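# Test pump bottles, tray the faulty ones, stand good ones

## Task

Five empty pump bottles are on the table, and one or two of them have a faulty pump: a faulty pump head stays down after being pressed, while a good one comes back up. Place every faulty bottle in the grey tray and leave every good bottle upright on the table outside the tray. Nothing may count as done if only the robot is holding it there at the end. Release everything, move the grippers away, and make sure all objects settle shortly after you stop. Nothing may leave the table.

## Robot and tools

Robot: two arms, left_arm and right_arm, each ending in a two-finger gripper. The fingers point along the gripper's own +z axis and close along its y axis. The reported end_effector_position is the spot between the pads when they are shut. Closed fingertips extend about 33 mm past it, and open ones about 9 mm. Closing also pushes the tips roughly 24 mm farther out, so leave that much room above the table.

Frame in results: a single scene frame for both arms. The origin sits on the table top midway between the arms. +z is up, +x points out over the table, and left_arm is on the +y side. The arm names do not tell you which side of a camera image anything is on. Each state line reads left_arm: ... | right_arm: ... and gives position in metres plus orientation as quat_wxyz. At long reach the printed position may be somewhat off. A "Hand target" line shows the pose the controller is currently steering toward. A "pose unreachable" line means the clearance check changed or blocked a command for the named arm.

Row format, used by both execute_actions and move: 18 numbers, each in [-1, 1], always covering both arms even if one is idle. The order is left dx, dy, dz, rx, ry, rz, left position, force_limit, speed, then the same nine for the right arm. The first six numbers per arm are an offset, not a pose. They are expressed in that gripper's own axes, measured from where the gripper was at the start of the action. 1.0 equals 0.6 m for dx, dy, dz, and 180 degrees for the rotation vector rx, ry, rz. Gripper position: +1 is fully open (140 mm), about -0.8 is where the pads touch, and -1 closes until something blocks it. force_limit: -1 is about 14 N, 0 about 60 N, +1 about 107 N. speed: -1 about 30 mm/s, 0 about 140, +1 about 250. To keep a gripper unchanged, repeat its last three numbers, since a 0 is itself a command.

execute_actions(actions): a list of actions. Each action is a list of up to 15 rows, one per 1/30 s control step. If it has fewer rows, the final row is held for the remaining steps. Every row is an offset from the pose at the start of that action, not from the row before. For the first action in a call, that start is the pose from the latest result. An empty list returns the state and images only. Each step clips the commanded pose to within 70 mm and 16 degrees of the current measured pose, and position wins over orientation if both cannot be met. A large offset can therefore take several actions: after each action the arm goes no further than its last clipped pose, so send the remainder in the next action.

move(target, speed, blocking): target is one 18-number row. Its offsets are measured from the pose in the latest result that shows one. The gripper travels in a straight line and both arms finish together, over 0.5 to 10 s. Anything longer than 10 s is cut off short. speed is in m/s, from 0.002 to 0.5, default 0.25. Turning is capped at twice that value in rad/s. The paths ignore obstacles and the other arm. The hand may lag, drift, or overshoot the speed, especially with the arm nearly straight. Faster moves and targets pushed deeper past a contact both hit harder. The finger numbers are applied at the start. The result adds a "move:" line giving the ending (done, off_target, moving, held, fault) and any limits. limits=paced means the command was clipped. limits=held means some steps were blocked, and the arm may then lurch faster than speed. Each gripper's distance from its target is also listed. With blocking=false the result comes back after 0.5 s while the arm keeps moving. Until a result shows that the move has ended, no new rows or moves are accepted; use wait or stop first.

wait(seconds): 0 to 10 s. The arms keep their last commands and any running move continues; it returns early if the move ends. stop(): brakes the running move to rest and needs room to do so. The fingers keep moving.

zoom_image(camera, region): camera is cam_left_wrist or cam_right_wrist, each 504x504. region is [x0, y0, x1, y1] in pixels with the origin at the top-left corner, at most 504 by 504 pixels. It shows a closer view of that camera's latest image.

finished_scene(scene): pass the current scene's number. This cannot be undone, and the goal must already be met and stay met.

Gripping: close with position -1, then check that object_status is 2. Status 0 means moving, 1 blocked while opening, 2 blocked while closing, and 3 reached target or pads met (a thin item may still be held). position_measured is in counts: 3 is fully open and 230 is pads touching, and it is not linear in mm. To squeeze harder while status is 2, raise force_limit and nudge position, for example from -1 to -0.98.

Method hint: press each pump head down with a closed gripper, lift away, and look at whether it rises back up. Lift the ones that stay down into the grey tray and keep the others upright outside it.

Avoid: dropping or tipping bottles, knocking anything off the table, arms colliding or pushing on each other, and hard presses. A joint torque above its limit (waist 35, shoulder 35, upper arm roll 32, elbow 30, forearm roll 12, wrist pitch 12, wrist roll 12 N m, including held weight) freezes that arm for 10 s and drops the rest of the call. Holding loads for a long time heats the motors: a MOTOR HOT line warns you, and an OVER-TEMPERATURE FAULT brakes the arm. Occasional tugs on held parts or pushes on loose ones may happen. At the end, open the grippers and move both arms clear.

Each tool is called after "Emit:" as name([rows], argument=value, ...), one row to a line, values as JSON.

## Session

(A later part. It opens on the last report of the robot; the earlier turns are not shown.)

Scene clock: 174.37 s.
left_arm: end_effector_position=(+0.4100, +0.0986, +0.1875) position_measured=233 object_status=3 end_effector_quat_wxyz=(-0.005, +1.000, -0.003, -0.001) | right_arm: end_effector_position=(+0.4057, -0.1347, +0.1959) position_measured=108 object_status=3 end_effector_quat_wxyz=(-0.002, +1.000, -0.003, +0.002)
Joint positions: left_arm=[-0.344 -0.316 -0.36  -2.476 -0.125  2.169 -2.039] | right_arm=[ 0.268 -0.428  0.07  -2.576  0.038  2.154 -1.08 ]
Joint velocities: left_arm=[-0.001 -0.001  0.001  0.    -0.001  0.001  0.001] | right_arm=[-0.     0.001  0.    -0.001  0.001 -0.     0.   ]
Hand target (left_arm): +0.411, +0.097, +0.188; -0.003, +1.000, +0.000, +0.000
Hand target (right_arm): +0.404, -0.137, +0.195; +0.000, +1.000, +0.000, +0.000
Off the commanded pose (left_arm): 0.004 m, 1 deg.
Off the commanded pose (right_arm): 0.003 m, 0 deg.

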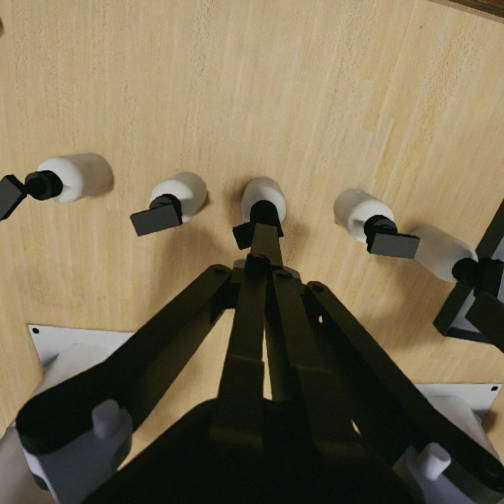

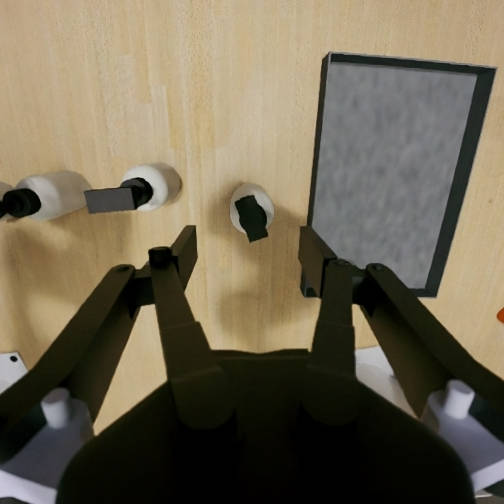

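Emit:
move(target=[0.0083,0.0,0.0225,-0.0032,0.0006,-0.0019,-1,0,1, 0.004,0.0058,0.2132,-0.0013,-0.0013,-0.0019,0.17,0,1], speed=0.16)

Emit:
zoom_image(camera="cam_left_wrist", region=[200, 160, 340, 280])

Scene clock: 193.80 s.
left_arm: end_effector_position=(+0.4149, +0.0977, +0.1757) position_measured=233 object_status=3 end_effector_quat_wxyz=(+0.000, +1.000, -0.001, +0.001) | right_arm: end_effector_position=(+0.4071, -0.1383, +0.0681) position_measured=108 object_status=3 end_effector_quat_wxyz=(+0.001, +1.000, -0.001, -0.003)
Joint positions: left_arm=[-0.342 -0.29  -0.358 -2.487 -0.125  2.212 -2.04 ] | right_arm=[ 0.265 -0.165  0.07  -2.709  0.023  2.539 -1.08 ]
Joint velocities: left_arm=[ 0.001  0.    -0.001  0.001  0.     0.001  0.001] | right_arm=[-0.    -0.     0.001 -0.001 -0.     0.012 -0.   ]
Hand target (left_arm): +0.415, +0.099, +0.174; +0.000, +1.000, +0.000, +0.000
Hand target (right_arm): +0.409, -0.138, +0.068; +0.000, +1.000, -0.000, -0.000
Off the commanded pose (left_arm): 0.002 m, 0 deg.
Off the commanded pose (right_arm): 0.002 m, 0 deg.
move: done

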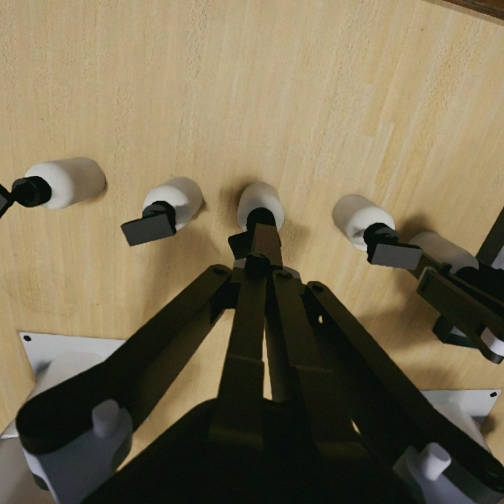

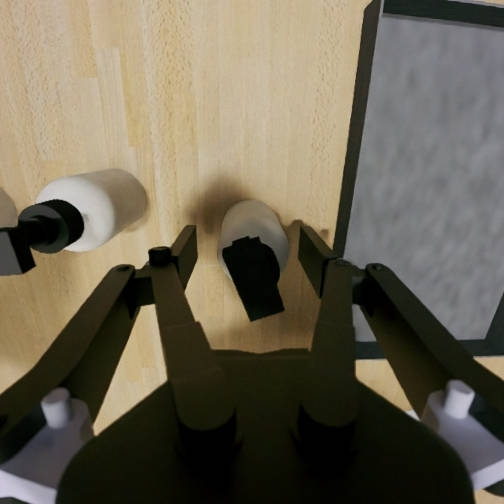

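Region (200, 160, 340, 280) of cam_left_wrist's 504x504 image, scaled by 3.600, with more detail than that image has; it fills the top 432 rows of this view, and the rest is white.

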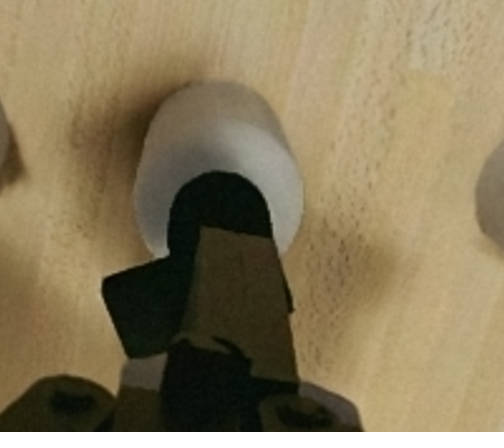

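Emit:
execute_actions([
  [[0.001,-0.003,0.0,0,0,0,-1,0,1, 0.001,0.003,0.0,0.0003,0.001,0,0.17,0,1],[0.002,-0.006,0.0,0,-0.0006,-0.0006,-1,0,1, 0.002,0.0065,0.0,0.0006,0.0019,-0.0006,0.17,0,1],[0.002,-0.006,0.0,0,-0.0006,-0.0006,-1,0,1, 0.002,0.0065,0.0,0.0006,0.0019,-0.0006,0.17,0,1],[0.002,-0.006,0.0,0,-0.0006,-0.0006,-1,0,1, 0.002,0.0065,0.0,0.0006,0.0019,-0.0006,0.17,0,1],[0.002,-0.006,0.0,0,-0.0006,-0.0006,-1,0,1, 0.002,0.0065,0.0,0.0006,0.0019,-0.0006,-1,0,-0.3]],
])

Emit:
zoom_image(camera="cam_left_wrist", region=[200, 160, 340, 280])

Scene clock: 203.27 s.
left_arm: end_effector_position=(+0.4164, +0.0998, +0.1759) position_measured=233 object_status=3 end_effector_quat_wxyz=(+0.001, +1.000, +0.002, +0.000) | right_arm: end_effector_position=(+0.4075, -0.1408, +0.0685) position_measured=160 object_status=0 end_effector_quat_wxyz=(-0.000, +1.000, -0.002, -0.001)
Joint positions: left_arm=[-0.341 -0.29  -0.352 -2.487 -0.125  2.212 -2.039] | right_arm=[ 0.262 -0.171  0.067 -2.716  0.023  2.544 -1.084]
Joint velocities: left_arm=[-0.001 -0.001  0.002 -0.    -0.001 -0.001 -0.   ] | right_arm=[-0.002  0.     0.001 -0.    -0.     0.001 -0.004]
Hand target (left_arm): +0.416, +0.101, +0.176; +0.000, +1.000, +0.000, -0.000
Hand target (right_arm): +0.408, -0.142, +0.068; -0.000, +1.000, -0.000, +0.000
Off the commanded pose (left_arm): 0.002 m, 0 deg.
Off the commanded pose (right_arm): 0.002 m, 0 deg.

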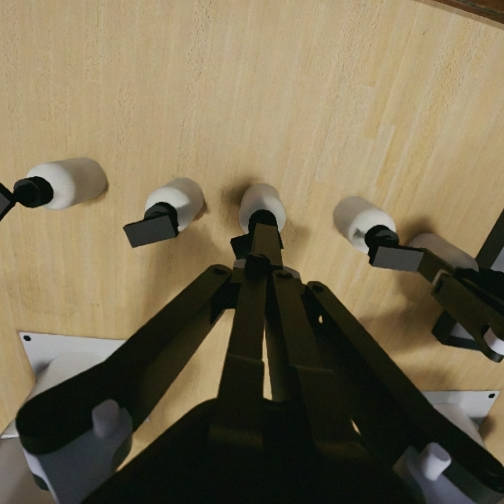

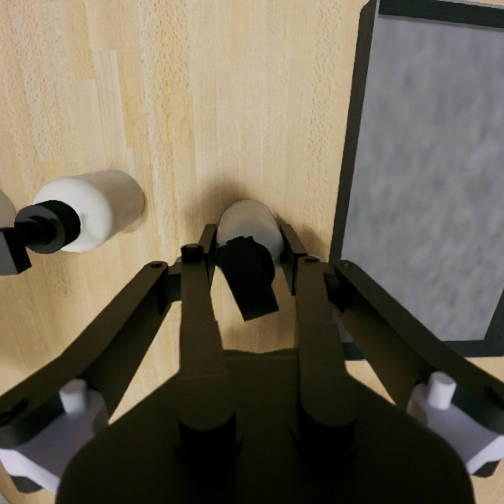

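Region (200, 160, 340, 280) of cam_left_wrist's 504x504 image, scaled by 3.600, with more detail than that image has; it fills the top 432 rows of this view, and the rest is white.

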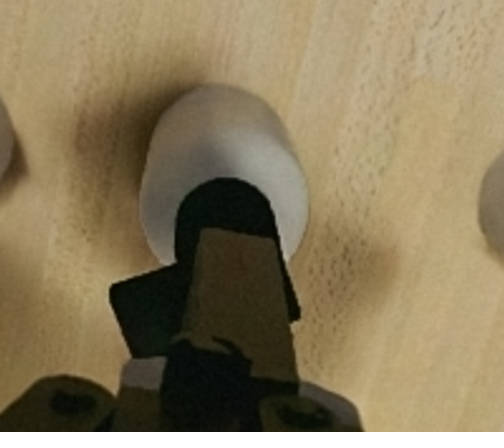

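Emit:
zoom_image(camera="cam_right_wrist", region=[190, 190, 330, 330])

Emit:
zoom_image(camera="cam_right_wrist", region=[0, 160, 160, 300])

Emit:
zoom_image(camera="cam_left_wrist", region=[110, 165, 220, 260])

Region (190, 190, 330, 330) of cam_right_wrist's 504x504 image, scaled by 3.600, with more detail than that image has.

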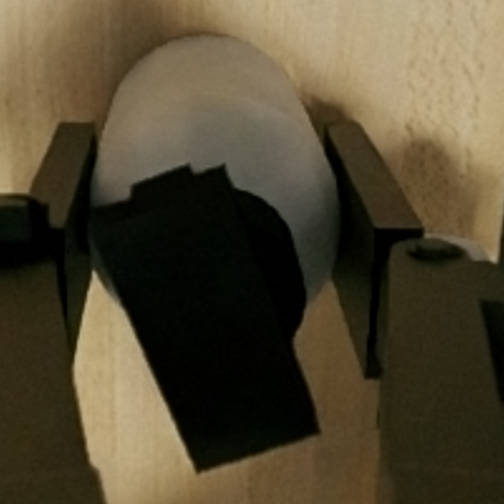

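Region (0, 160, 160, 300) of cam_right_wrist's 504x504 image, scaled by 3.150, with more detail than that image has; it fills the top 441 rows of this view, and the rest is white.

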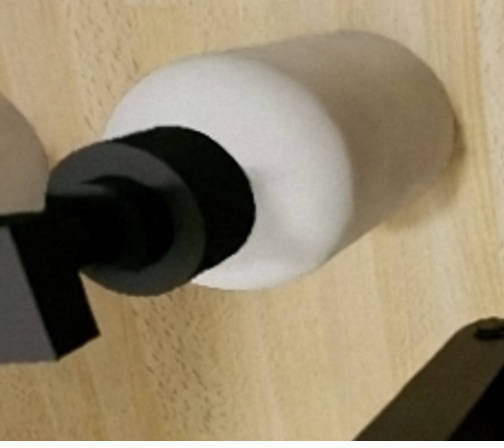

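Region (110, 165, 220, 260) of cam_left_wrist's 504x504 image, scaled by 4.582, with more detail than that image has; it fills the top 435 rows of this view, and the rest is white.

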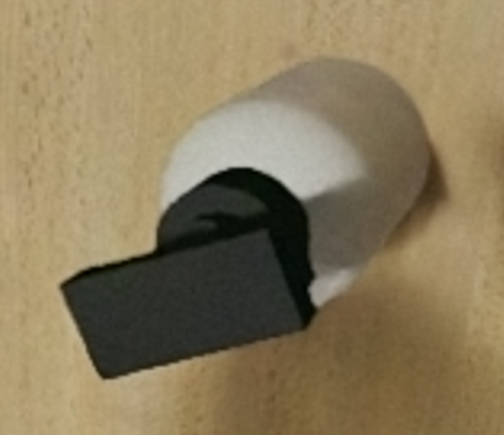

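Emit:
move(target=[-0.001,-0.002,0.049,0.0006,0,0.0013,-1,0,1, -0.0042,0.0403,-0.1525,0,0.0006,-0.0013,-1,0,-0.3], speed=0.13)

Scene clock: 223.67 s.
left_arm: end_effector_position=(+0.4202, +0.0985, +0.1531) position_measured=233 object_status=3 end_effector_quat_wxyz=(+0.003, +1.000, -0.001, +0.006) | right_arm: end_effector_position=(+0.4045, -0.1626, +0.1591) position_measured=160 object_status=2 end_effector_quat_wxyz=(-0.003, +1.000, -0.002, +0.000)
Joint positions: left_arm=[-0.34  -0.25  -0.358 -2.518 -0.114  2.294 -2.04 ] | right_arm=[ 0.251 -0.417  0.027 -2.67   0.02   2.256 -1.129]
Joint velocities: left_arm=[-0.     0.    -0.002 -0.     0.002  0.004  0.002] | right_arm=[ 0.001  0.001  0.001 -0.001  0.001 -0.01  -0.008]
Hand target (left_arm): +0.416, +0.101, +0.147; -0.001, +1.000, +0.001, +0.001
Hand target (right_arm): +0.405, -0.164, +0.160; -0.001, +1.000, +0.001, -0.000
Off the commanded pose (left_arm): 0.008 m, 1 deg.
Off the commanded pose (right_arm): 0.003 m, 0 deg.
move: off_target (left_arm)

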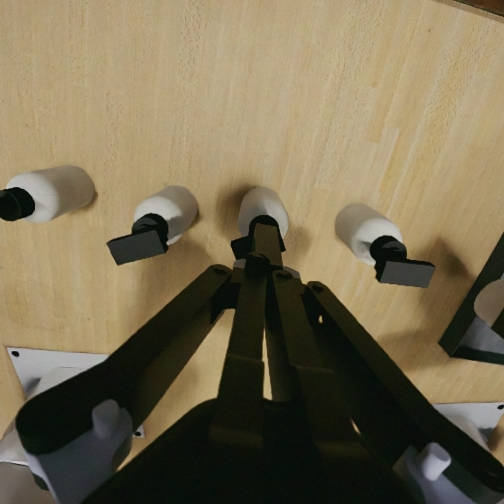

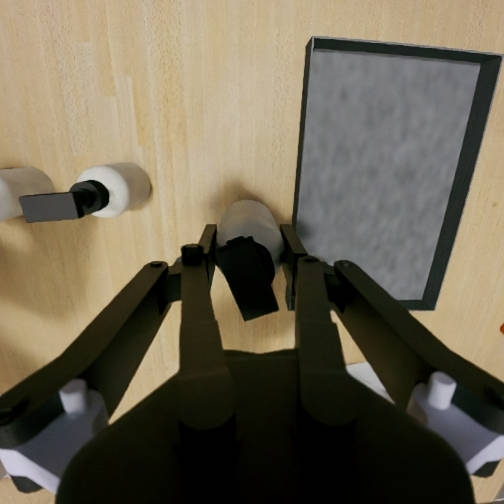

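Emit:
move(target=[-0.004,-0.002,-0.065,0.0019,-0.0038,-0.0006,-1,0,1, -0.0075,0.2623,-0.0015,-0.0019,0,-0.0013,-1,0,-0.3], speed=0.25)

Scene clock: 227.03 s.
left_arm: end_effector_position=(+0.4167, +0.1003, +0.1904) position_measured=233 object_status=3 end_effector_quat_wxyz=(-0.000, +1.000, +0.001, +0.001) | right_arm: end_effector_position=(+0.4005, -0.3188, +0.1603) position_measured=160 object_status=2 end_effector_quat_wxyz=(-0.001, +1.000, -0.007, +0.003)
Joint positions: left_arm=[-0.343 -0.309 -0.345 -2.465 -0.123  2.17  -2.036] | right_arm=[ 0.108 -0.593 -0.253 -2.788 -0.172  2.209 -1.382]
Joint velocities: left_arm=[ 0.001  0.001  0.    -0.     0.    -0.002 -0.001] | right_arm=[-0.001  0.001  0.     0.    -0.002 -0.002 -0.027]
Hand target (left_arm): +0.416, +0.099, +0.192; +0.001, +1.000, -0.001, -0.000
Hand target (right_arm): +0.399, -0.320, +0.159; +0.000, +1.000, -0.000, +0.001
Off the commanded pose (left_arm): 0.002 m, 0 deg.
Off the commanded pose (right_arm): 0.002 m, 1 deg.
move: done

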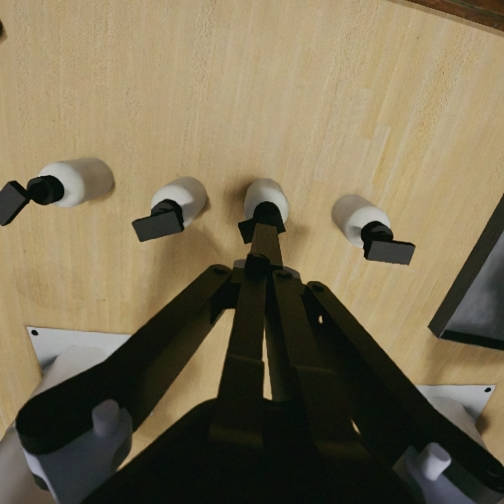

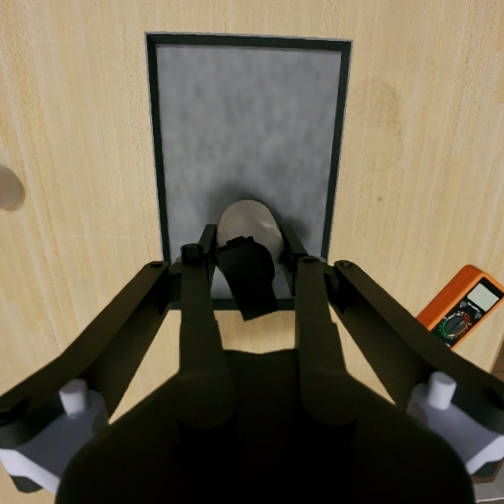

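Emit:
zoom_image(camera="cam_left_wrist", region=[200, 160, 340, 280])

Region (200, 160, 340, 280) of cam_left_wrist's 504x504 image, scaled by 3.600, with more detail than that image has; it fills the top 432 rows of this view, and the rest is white.

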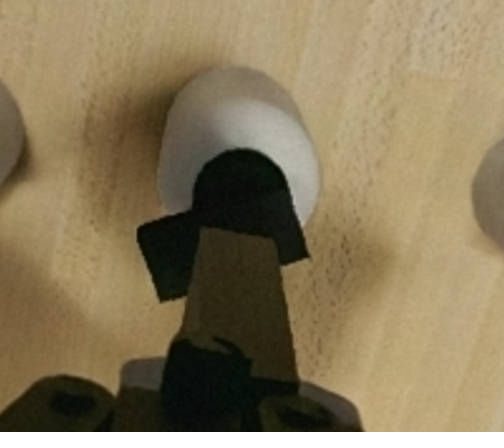

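Emit:
move(target=[-0.0612,-0.4328,-0.166,0,-0.0006,0.0006,-1,0,1, -0.0258,0.002,0.135,-0.0006,-0.0019,-0.0045,-1,0,-0.3], speed=0.3)

Scene clock: 264.13 s.
left_arm: end_effector_position=(+0.3778, +0.3509, +0.2862) position_measured=233 object_status=3 end_effector_quat_wxyz=(+0.010, +1.000, +0.003, -0.000) | right_arm: end_effector_position=(+0.3853, -0.3191, +0.0800) position_measured=160 object_status=2 end_effector_quat_wxyz=(-0.000, +1.000, -0.003, -0.001)
Joint positions: left_arm=[-0.272 -0.728  0.161 -2.551  0.09   1.829 -1.609] | right_arm=[ 0.101 -0.444 -0.277 -2.92  -0.192  2.48  -1.391]
Joint velocities: left_arm=[-0.006  0.002  0.004  0.001  0.003 -0.004  0.02 ] | right_arm=[-0.001  0.001  0.     0.001 -0.     0.002  0.001]
Hand target (left_arm): +0.378, +0.352, +0.288; +0.009, +1.000, -0.004, +0.000
Hand target (right_arm): +0.386, -0.320, +0.079; +0.000, +1.000, -0.001, +0.000
Off the commanded pose (left_arm): 0.010 m, 1 deg.
Off the commanded pose (right_arm): 0.001 m, 0 deg.
move: off_target (left_arm)

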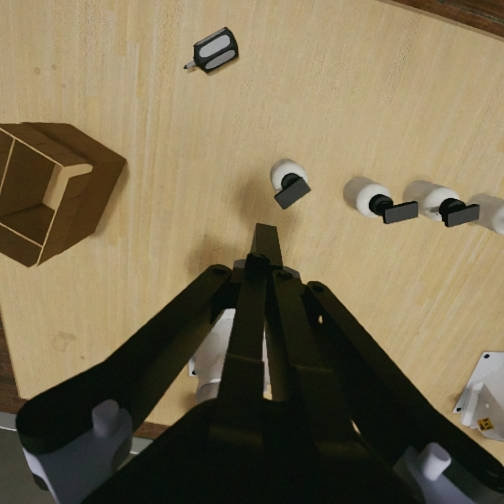

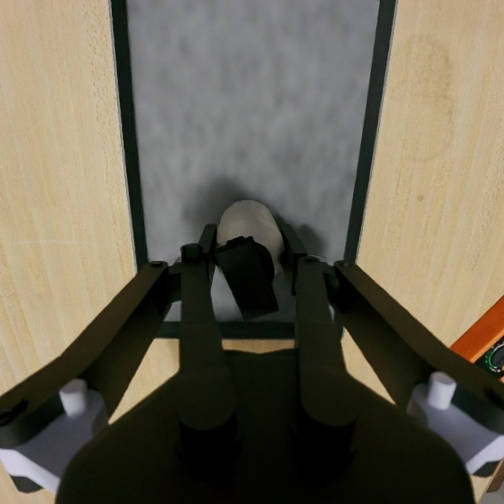

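Emit:
move(target=[0,0,0,0,0,0,-1,0,1, 0,0.001,0.0158,0,0.0006,-0.0019,-1,0,-0.3], speed=0.025)

Emit:
zoom_image(camera="cam_left_wrist", region=[260, 140, 504, 260])

Scene clock: 267.37 s.
left_arm: end_effector_position=(+0.3776, +0.3510, +0.2863) position_measured=233 object_status=3 end_effector_quat_wxyz=(+0.010, +1.000, -0.001, -0.000) | right_arm: end_effector_position=(+0.3844, -0.3196, +0.0711) position_measured=160 object_status=2 end_effector_quat_wxyz=(+0.000, +1.000, -0.002, -0.002)
Joint positions: left_arm=[-0.272 -0.728  0.162 -2.551  0.091  1.828 -1.602] | right_arm=[ 0.1   -0.416 -0.28  -2.927 -0.192  2.512 -1.393]
Joint velocities: left_arm=[-0.001  0.     0.001  0.    -0.002  0.001  0.   ] | right_arm=[-0.001  0.002 -0.001 -0.    -0.     0.023 -0.005]
Hand target (left_arm): +0.378, +0.351, +0.286; +0.010, +1.000, +0.003, -0.000
Hand target (right_arm): +0.385, -0.320, +0.071; -0.000, +1.000, +0.000, +0.000
Off the commanded pose (left_arm): 0.000 m, 0 deg.
Off the commanded pose (right_arm): 0.001 m, 0 deg.
move: done

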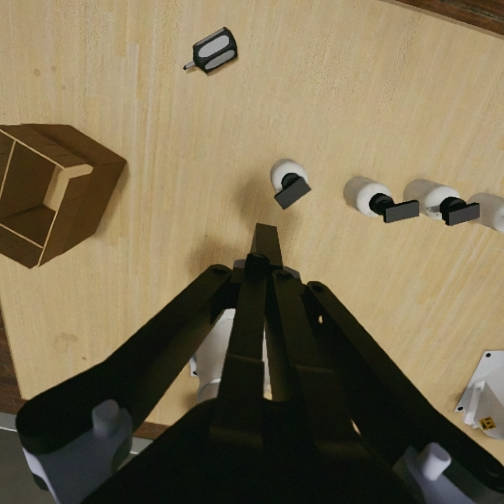

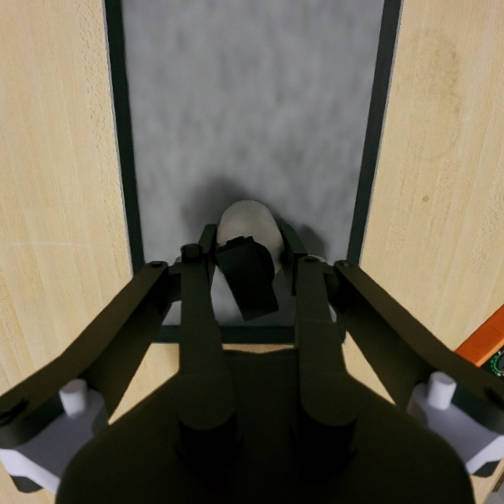

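Region (260, 140, 504, 260) of cam_left_wrist's 504x504 image, scaled by 2.066, with more detail than that image has; it fills the top 248 rows of this view, and the rest is white.

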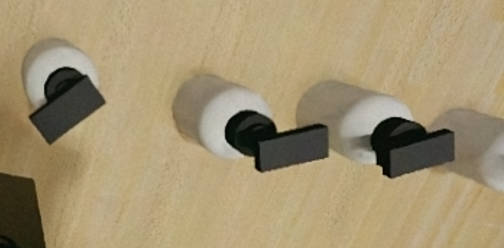

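Emit:
execute_actions([
  [[0,0,0,0,0,0,-1,0,1, 0,0,0,0,0,0,0.17,0,0.5],[0,0,0,0,0,0,-1,0,1, 0,0,0,0,0,0,0.17,0,0.5],[0,0,0,0,0,0,-1,0,1, 0,0,0,0,0,0,0.17,0,0.5],[0,0,0,0,0,0,-1,0,1, 0,0,0,0,0,0,0.17,0,0.5],[0,0,0,0,0,0,-1,0,1, 0,0,0,0,0,0,0.17,0,0.5],[0,0,0,0,0,0,-1,0,1, 0,0,-0.0033,0,0,0,0.17,0,0.5],[0,0,0,0,0,0,-1,0,1, 0,0,-0.0083,0,0,0,0.17,0,0.5],[0,0,0,0,0,0,-1,0,1, 0,0,-0.015,0,0,0,0.17,0,0.5],[0,0,0,0,0,0,-1,0,1, 0,0,-0.0233,0,0,0,0.17,0,0.5],[0,0,0,0,0,0,-1,0,1, 0,0,-0.0333,0,0,0,0.17,0,0.5],[0,0,0,0,0,0,-1,0,1, 0,0,-0.045,0,0,0,0.17,0,0.5],[0,0,0,0,0,0,-1,0,1, 0,0,-0.0583,0,0,0,0.17,0,0.5],[0,0,0,0,0,0,-1,0,1, 0,0,-0.0717,0,0,0,0.17,0,0.5],[0,0,0,0,0,0,-1,0,1, 0,0,-0.085,0,0,0,0.17,0,0.5],[0,0,0,0,0,0,-1,0,1, 0,0,-0.1,0,0,0,0.17,0,0.5]],
  [[0,0,0,0,0,0,-1,0,1, 0,0,-0.0417,0,0,0,0.17,0,0.5],[0,0,0,0,0,0,-1,0,1, 0,0,-0.055,0,0,0,0.17,0,0.5],[0,0,0,0,0,0,-1,0,1, 0,0,-0.0683,0,0,0,0.17,0,0.5],[0,0,0,0,0,0,-1,0,1, 0,0,-0.08,0,0,0,0.17,0,0.5],[0,0,0,0,0,0,-1,0,1, 0,0,-0.09,0,0,0,0.17,0,0.5],[0,0,0,0,0,0,-1,0,1, 0,0,-0.0983,0,0,0,0.17,0,0.5],[0,0,0,0,0,0,-1,0,1, 0,0,-0.105,0,0,0,0.17,0,0.5],[0,0,0,0,0,0,-1,0,1, 0,0,-0.111,0,0,0,0.17,0,0.5],[0,0,0,0,0,0,-1,0,1, 0,0,-0.116,0,0,0,0.17,0,0.5]],
])

Scene clock: 284.07 s.
left_arm: end_effector_position=(+0.3776, +0.3510, +0.2863) position_measured=233 object_status=3 end_effector_quat_wxyz=(+0.010, +1.000, -0.001, -0.000) | right_arm: end_effector_position=(+0.4045, -0.3169, +0.1830) position_measured=108 object_status=3 end_effector_quat_wxyz=(-0.004, +1.000, +0.002, +0.031)
Joint positions: left_arm=[-0.272 -0.728  0.162 -2.551  0.091  1.828 -1.603] | right_arm=[ 0.098 -0.674 -0.236 -2.796 -0.176  2.192 -1.395]
Joint velocities: left_arm=[ 0.002  0.002 -0.    -0.    -0.     0.    -0.   ] | right_arm=[ 0.001 -0.022 -0.001 -0.     0.003 -0.171 -0.001]
Hand target (left_arm): +0.378, +0.351, +0.286; +0.010, +1.000, -0.001, -0.000
Hand target (right_arm): +0.396, -0.317, +0.182; -0.003, +1.000, +0.002, +0.017
Off the commanded pose (left_arm): 0.000 m, 0 deg.
Off the commanded pose (right_arm): 0.009 m, 2 deg.

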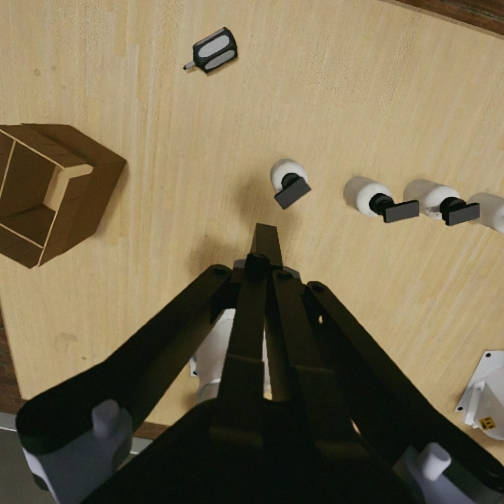

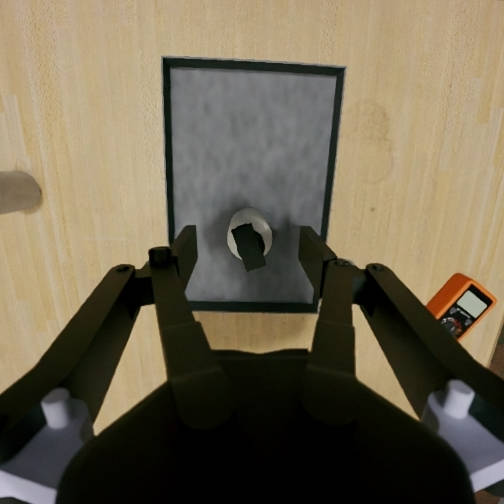

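Emit:
execute_actions(actions=[])

Scene clock: 285.80 s.
left_arm: end_effector_position=(+0.3776, +0.3510, +0.2863) position_measured=233 object_status=3 end_effector_quat_wxyz=(+0.010, +1.000, -0.001, -0.000) | right_arm: end_effector_position=(+0.3960, -0.3183, +0.1806) position_measured=108 object_status=3 end_effector_quat_wxyz=(-0.002, +1.000, +0.002, +0.018)
Joint positions: left_arm=[-0.272 -0.728  0.162 -2.551  0.091  1.828 -1.603] | right_arm=[ 0.098 -0.675 -0.236 -2.796 -0.175  2.164 -1.395]
Joint velocities: left_arm=[ 0.     0.001  0.    -0.    -0.    -0.     0.001] | right_arm=[ 0.001  0.     0.001 -0.     0.001 -0.001  0.   ]
Hand target (left_arm): +0.378, +0.351, +0.286; +0.010, +1.000, -0.001, -0.000
Hand target (right_arm): +0.396, -0.317, +0.182; -0.003, +1.000, +0.002, +0.017
Off the commanded pose (left_arm): 0.000 m, 0 deg.
Off the commanded pose (right_arm): 0.002 m, 0 deg.

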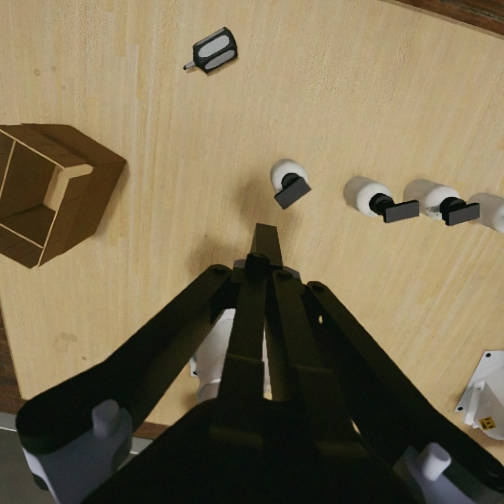

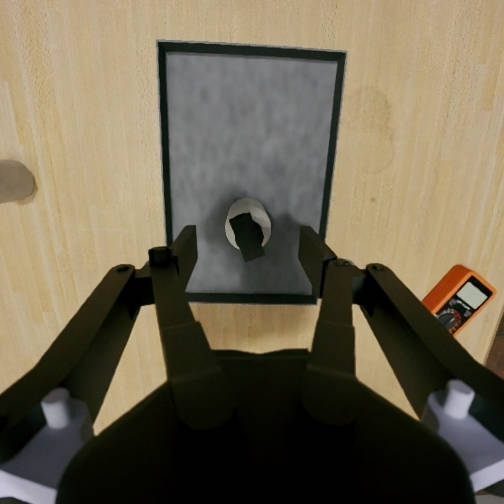

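Emit:
move(target=[0,0,0,0,0,0,-1,0,1, 0.042,-0.6938,-0.0215,-0.0067,-0.01,0.3068,0.17,0,0.5], speed=0.4)

Emit:
execute_actions(actions=[])

Emit:
zoom_image(camera="cam_right_wrist", region=[170, 160, 330, 280])

Scene clock: 298.80 s.
left_arm: end_effector_position=(+0.3776, +0.3510, +0.2863) position_measured=233 object_status=3 end_effector_quat_wxyz=(+0.010, +1.000, -0.001, -0.000) | right_arm: end_effector_position=(+0.4211, +0.0980, +0.1950) position_measured=108 object_status=3 end_effector_quat_wxyz=(-0.001, +0.889, -0.457, -0.001)
Joint positions: left_arm=[-0.272 -0.728  0.162 -2.551  0.091  1.828 -1.603] | right_arm=[ 0.241  0.078  0.462 -2.047 -0.037  2.118  0.273]
Joint velocities: left_arm=[ 0.     0.     0.001  0.    -0.001 -0.    -0.002] | right_arm=[-0.     0.001 -0.     0.001 -0.    -0.003  0.03 ]
Hand target (left_arm): +0.378, +0.351, +0.286; +0.010, +1.000, -0.001, -0.000
Hand target (right_arm): +0.422, +0.097, +0.195; +0.001, +0.887, -0.462, -0.000
Off the commanded pose (left_arm): 0.000 m, 0 deg.
Off the commanded pose (right_arm): 0.002 m, 1 deg.
move: done; limits=paced

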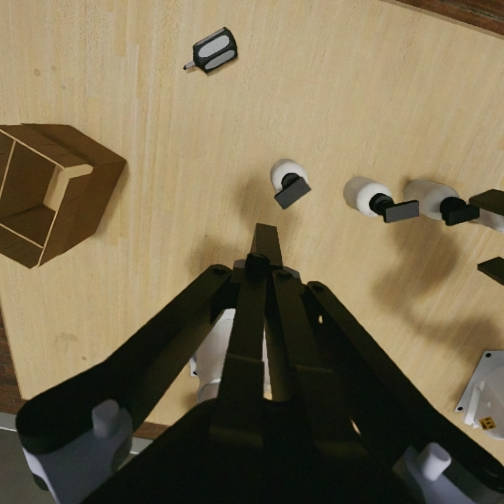

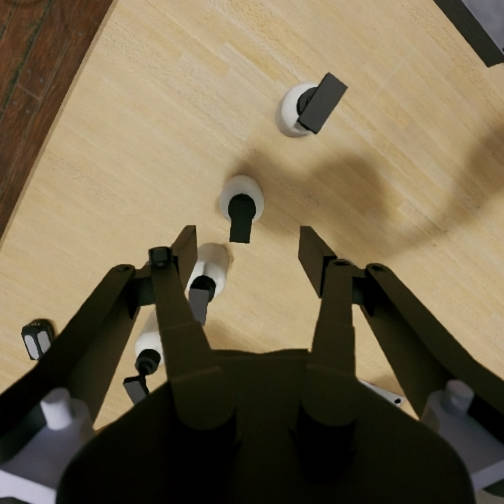

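Scene clock: 298.80 s.
left_arm: end_effector_position=(+0.3776, +0.3510, +0.2863) position_measured=233 object_status=3 end_effector_quat_wxyz=(+0.010, +1.000, -0.001, -0.000) | right_arm: end_effector_position=(+0.4211, +0.0980, +0.1950) position_measured=108 object_status=3 end_effector_quat_wxyz=(-0.001, +0.889, -0.457, -0.001)
Joint positions: left_arm=[-0.272 -0.728  0.162 -2.551  0.091  1.828 -1.603] | right_arm=[ 0.241  0.078  0.462 -2.047 -0.037  2.118  0.273]
Joint velocities: left_arm=[ 0.     0.     0.001  0.    -0.001 -0.    -0.002] | right_arm=[-0.     0.001 -0.     0.001 -0.    -0.003  0.03 ]
Hand target (left_arm): +0.378, +0.351, +0.286; +0.010, +1.000, -0.001, -0.000
Hand target (right_arm): +0.422, +0.097, +0.195; +0.001, +0.887, -0.462, -0.000
Off the commanded pose (left_arm): 0.000 m, 0 deg.
Off the commanded pose (right_arm): 0.002 m, 1 deg.

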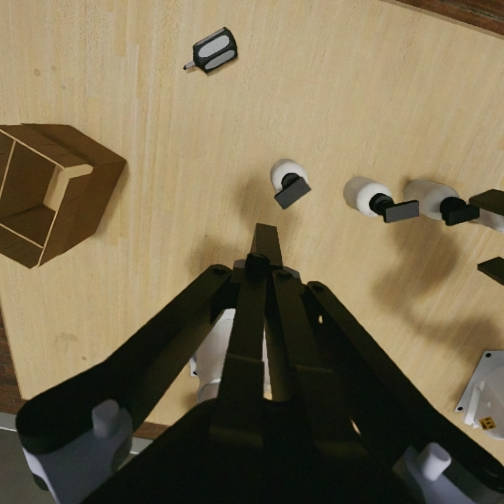

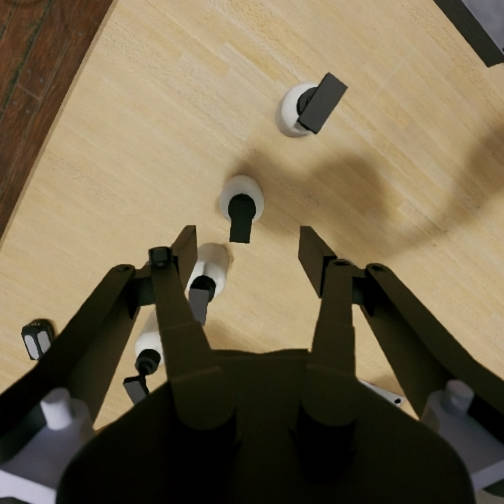

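Region (170, 160, 330, 280) of cam_right_wrist's 504x504 image, scaled by 3.150, with more detail than that image has; it fills the top 378 rows of this view, and the rest is white.

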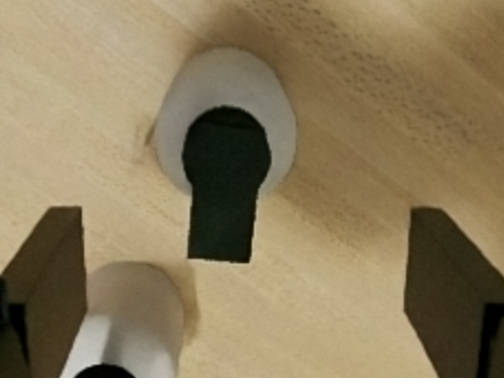

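Emit:
move(target=[0,0,0,0,0,0,-1,0,1, 0.0217,-0.0067,0.2117,-0.0003,0.0009,0.0034,0.17,0,0.5], speed=0.16)

Emit:
zoom_image(camera="cam_right_wrist", region=[170, 180, 330, 340])

Scene clock: 311.33 s.
left_arm: end_effector_position=(+0.3776, +0.3510, +0.2863) position_measured=233 object_status=3 end_effector_quat_wxyz=(+0.010, +1.000, -0.001, -0.000) | right_arm: end_effector_position=(+0.4303, +0.0890, +0.0678) position_measured=108 object_status=3 end_effector_quat_wxyz=(+0.003, +0.888, -0.460, -0.002)
Joint positions: left_arm=[-0.272 -0.728  0.162 -2.551  0.091  1.828 -1.603] | right_arm=[ 0.259  0.278  0.418 -2.155 -0.162  2.398  0.342]
Joint velocities: left_arm=[-0.     0.002  0.001 -0.001 -0.     0.    -0.001] | right_arm=[ 0.001 -0.001 -0.001  0.    -0.002  0.011  0.013]
Hand target (left_arm): +0.378, +0.351, +0.286; +0.010, +1.000, -0.001, -0.000
Hand target (right_arm): +0.432, +0.090, +0.068; +0.000, +0.887, -0.462, +0.000
Off the commanded pose (left_arm): 0.000 m, 0 deg.
Off the commanded pose (right_arm): 0.002 m, 0 deg.
move: done

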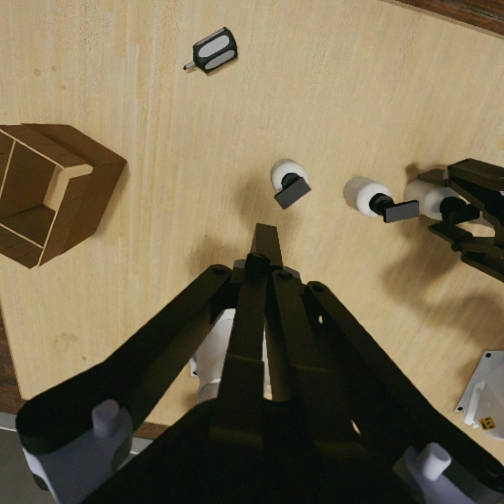

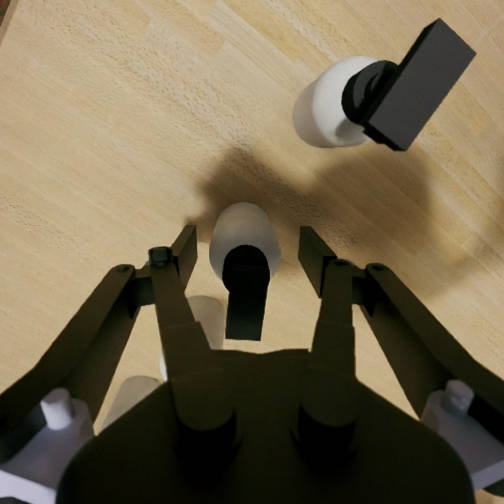

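Region (170, 180, 330, 340) of cam_right_wrist's 504x504 image, scaled by 3.150, with more detail than that image has.

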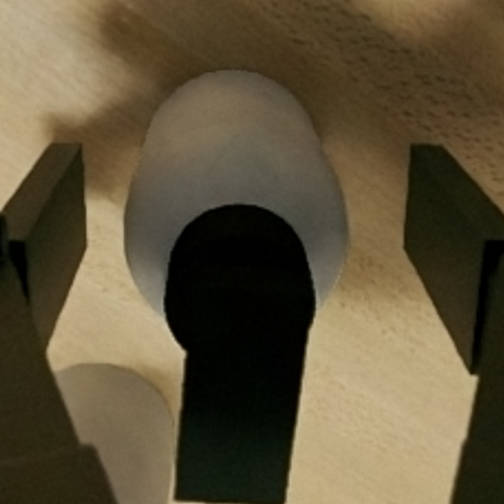

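Emit:
execute_actions([
  [[0,0,0,0,0,0,-1,0,1, -0.002,-0.0037,0,0.0011,0.002,0.0014,0.17,0,0.5],[0,0,0,0,0,0,-1,0,1, -0.002,-0.0037,0,0.0011,0.002,0.0014,0.17,0,0.5],[0,0,0,0,0,0,-1,0,1, -0.002,-0.0037,0,0.0011,0.002,0.0014,-1,0,-0.3]],
])

Scene clock: 315.73 s.
left_arm: end_effector_position=(+0.3776, +0.3510, +0.2863) position_measured=233 object_status=3 end_effector_quat_wxyz=(+0.010, +1.000, -0.001, -0.000) | right_arm: end_effector_position=(+0.4307, +0.0923, +0.0682) position_measured=160 object_status=0 end_effector_quat_wxyz=(+0.001, +0.888, -0.460, +0.000)
Joint positions: left_arm=[-0.272 -0.728  0.162 -2.551  0.091  1.828 -1.603] | right_arm=[ 0.266  0.282  0.416 -2.15  -0.169  2.399  0.352]
Joint velocities: left_arm=[ 0.    -0.001 -0.002  0.001  0.002  0.     0.002] | right_arm=[-0.    -0.    -0.003 -0.001 -0.001  0.001  0.005]
Hand target (left_arm): +0.378, +0.351, +0.286; +0.010, +1.000, -0.001, -0.000
Hand target (right_arm): +0.431, +0.091, +0.068; +0.003, +0.887, -0.462, +0.002
Off the commanded pose (left_arm): 0.000 m, 0 deg.
Off the commanded pose (right_arm): 0.001 m, 0 deg.

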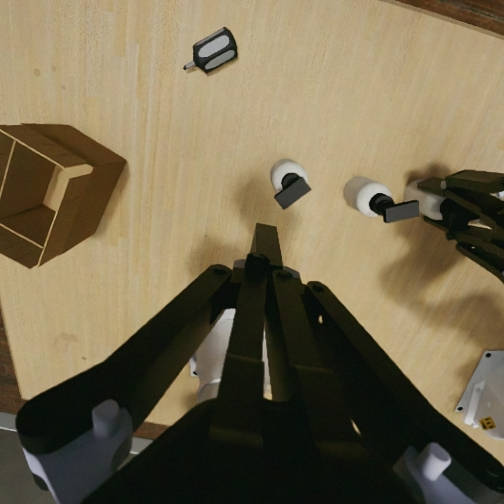

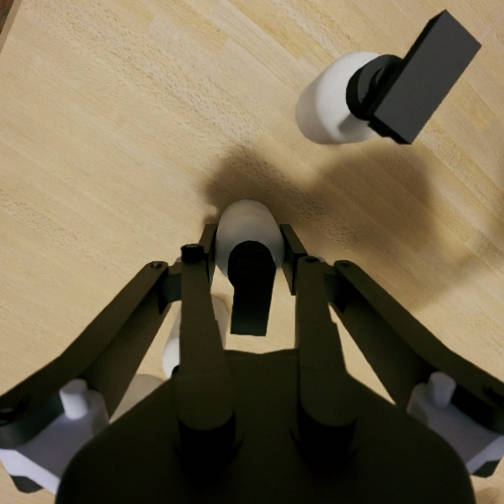

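Emit:
move(target=[0,0,0,0,0,0,-1,0,1, 0.0505,0.0148,-0.2917,0.0006,-0.0003,0.0014,-1,0,-0.3], speed=0.25)

Scene clock: 329.20 s.
left_arm: end_effector_position=(+0.3776, +0.3510, +0.2863) position_measured=233 object_status=3 end_effector_quat_wxyz=(+0.010, +1.000, -0.001, -0.000) | right_arm: end_effector_position=(+0.4405, +0.0644, +0.2434) position_measured=160 object_status=2 end_effector_quat_wxyz=(-0.002, +0.886, -0.464, +0.003)
Joint positions: left_arm=[-0.272 -0.728  0.162 -2.551  0.091  1.828 -1.603] | right_arm=[ 0.201 -0.011  0.429 -2.019  0.001  2.014  0.197]
Joint velocities: left_arm=[-0.    -0.001 -0.     0.     0.001 -0.     0.   ] | right_arm=[-0.001 -0.    -0.    -0.001 -0.001 -0.011 -0.019]
Hand target (left_arm): +0.378, +0.351, +0.286; +0.010, +1.000, -0.001, -0.000
Hand target (right_arm): +0.440, +0.063, +0.243; -0.000, +0.887, -0.462, -0.000
Off the commanded pose (left_arm): 0.000 m, 0 deg.
Off the commanded pose (right_arm): 0.002 m, 0 deg.
move: done

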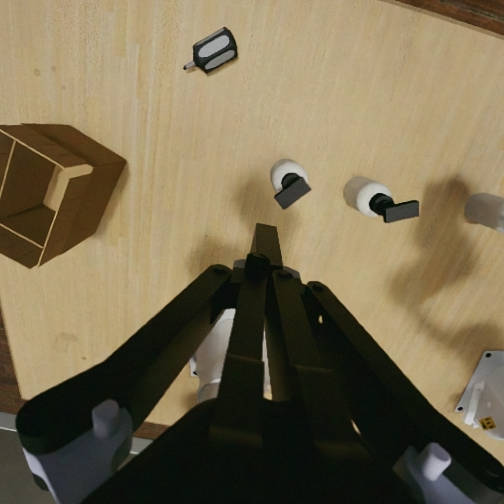

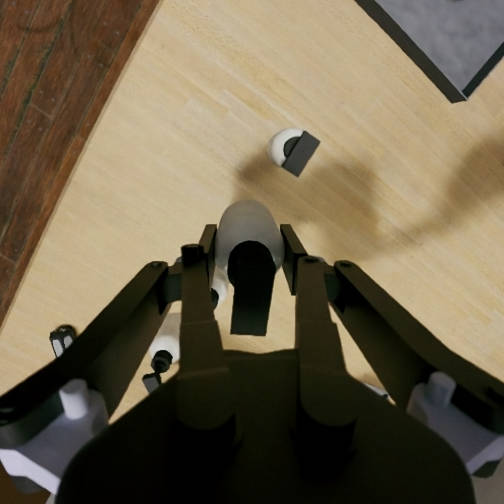

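Emit:
move(target=[0,0,0,0,0,0,-1,0,1, 0.583,0.284,0.0642,-0.002,-0.0011,-0.0014,-1,0,-0.3], speed=0.35)

Scene clock: 337.40 s.
left_arm: end_effector_position=(+0.3776, +0.3510, +0.2863) position_measured=233 object_status=3 end_effector_quat_wxyz=(+0.010, +1.000, -0.001, -0.000) | right_arm: end_effector_position=(+0.4956, -0.3191, +0.2044) position_measured=160 object_status=2 end_effector_quat_wxyz=(-0.000, +0.884, -0.468, -0.003)
Joint positions: left_arm=[-0.272 -0.728  0.162 -2.551  0.091  1.828 -1.603] | right_arm=[ 0.021 -0.309 -0.16  -2.44  -0.053  2.129 -0.526]
Joint velocities: left_arm=[ 0.    -0.001 -0.002 -0.001  0.    -0.    -0.   ] | right_arm=[-0.001  0.     0.001 -0.001 -0.     0.001 -0.028]
Hand target (left_arm): +0.378, +0.351, +0.286; +0.010, +1.000, -0.001, -0.000
Hand target (right_arm): +0.498, -0.320, +0.205; -0.001, +0.887, -0.462, -0.000
Off the commanded pose (left_arm): 0.000 m, 0 deg.
Off the commanded pose (right_arm): 0.005 m, 1 deg.
move: off_target (right_arm)

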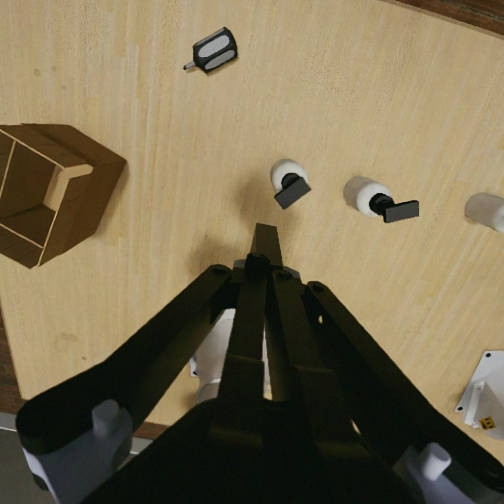

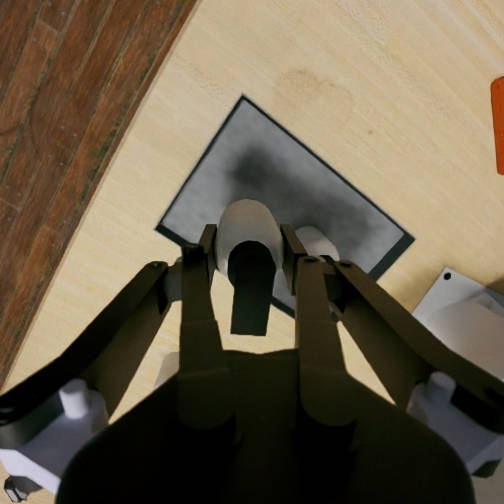

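Emit:
move(target=[0,0,0,0,0,0,-1,0,1, 0.0046,-0.003,0.205,0.0009,0.0017,-0.0043,-1,0,-0.3], speed=0.2)

Scene clock: 344.23 s.
left_arm: end_effector_position=(+0.3776, +0.3510, +0.2863) position_measured=233 object_status=3 end_effector_quat_wxyz=(+0.010, +1.000, -0.001, -0.000) | right_arm: end_effector_position=(+0.4963, -0.3211, +0.0813) position_measured=160 object_status=2 end_effector_quat_wxyz=(+0.003, +0.886, -0.463, -0.001)
Joint positions: left_arm=[-0.272 -0.728  0.162 -2.551  0.091  1.828 -1.603] | right_arm=[ 0.022 -0.091 -0.171 -2.578 -0.03   2.483 -0.558]
Joint velocities: left_arm=[-0.001  0.002  0.001  0.    -0.    -0.    -0.   ] | right_arm=[ 0.001 -0.001 -0.001  0.001  0.001  0.011 -0.005]
Hand target (left_arm): +0.378, +0.351, +0.286; +0.010, +1.000, -0.001, -0.000
Hand target (right_arm): +0.498, -0.321, +0.081; +0.000, +0.887, -0.462, +0.000
Off the commanded pose (left_arm): 0.000 m, 0 deg.
Off the commanded pose (right_arm): 0.002 m, 0 deg.
move: done

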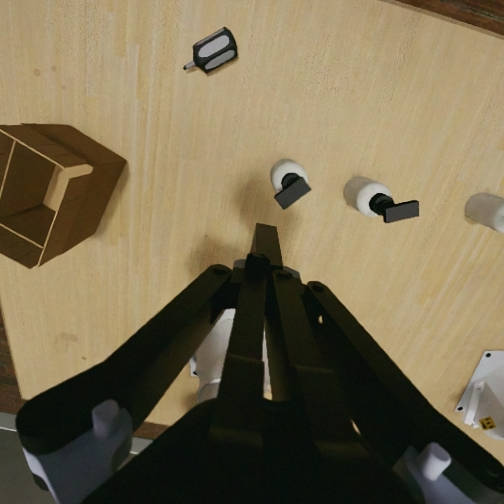

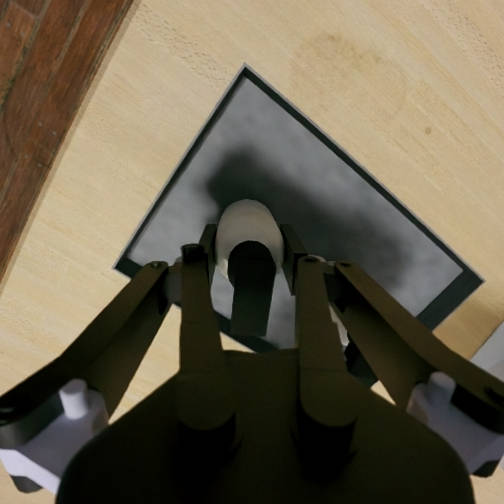

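Emit:
move(target=[0,0,0,0,0,0,-1,0,1, 0.0011,-0.0016,0.0183,0.002,-0.0003,-0.0009,-1,0,-0.3], speed=0.025)

Scene clock: 347.57 s.
left_arm: end_effector_position=(+0.3776, +0.3510, +0.2863) position_measured=233 object_status=3 end_effector_quat_wxyz=(+0.010, +1.000, -0.001, -0.000) | right_arm: end_effector_position=(+0.4966, -0.3210, +0.0710) position_measured=160 object_status=2 end_effector_quat_wxyz=(+0.002, +0.887, -0.462, -0.001)
Joint positions: left_arm=[-0.272 -0.728  0.162 -2.551  0.091  1.828 -1.603] | right_arm=[ 0.022 -0.066 -0.171 -2.584 -0.022  2.515 -0.566]
Joint velocities: left_arm=[-0.     0.    -0.001  0.001 -0.    -0.     0.001] | right_arm=[ 0.002 -0.001 -0.     0.001  0.004  0.017 -0.008]
Hand target (left_arm): +0.378, +0.351, +0.286; +0.010, +1.000, -0.001, -0.000
Hand target (right_arm): +0.497, -0.321, +0.070; -0.000, +0.887, -0.462, -0.000
Off the commanded pose (left_arm): 0.000 m, 0 deg.
Off the commanded pose (right_arm): 0.001 m, 0 deg.
move: done

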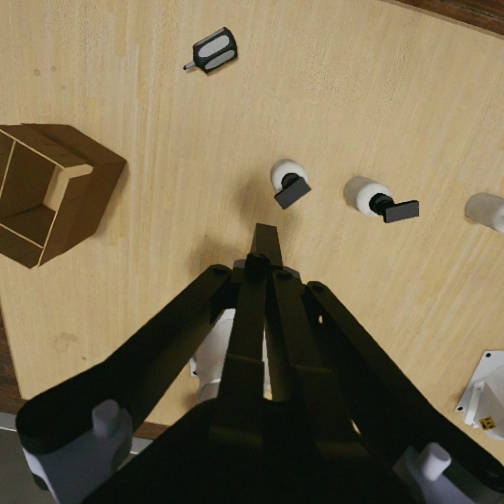

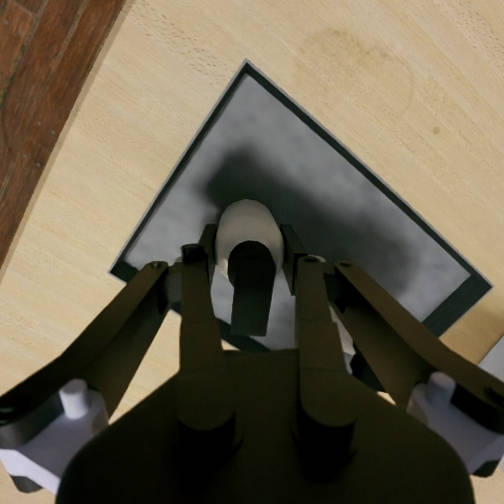

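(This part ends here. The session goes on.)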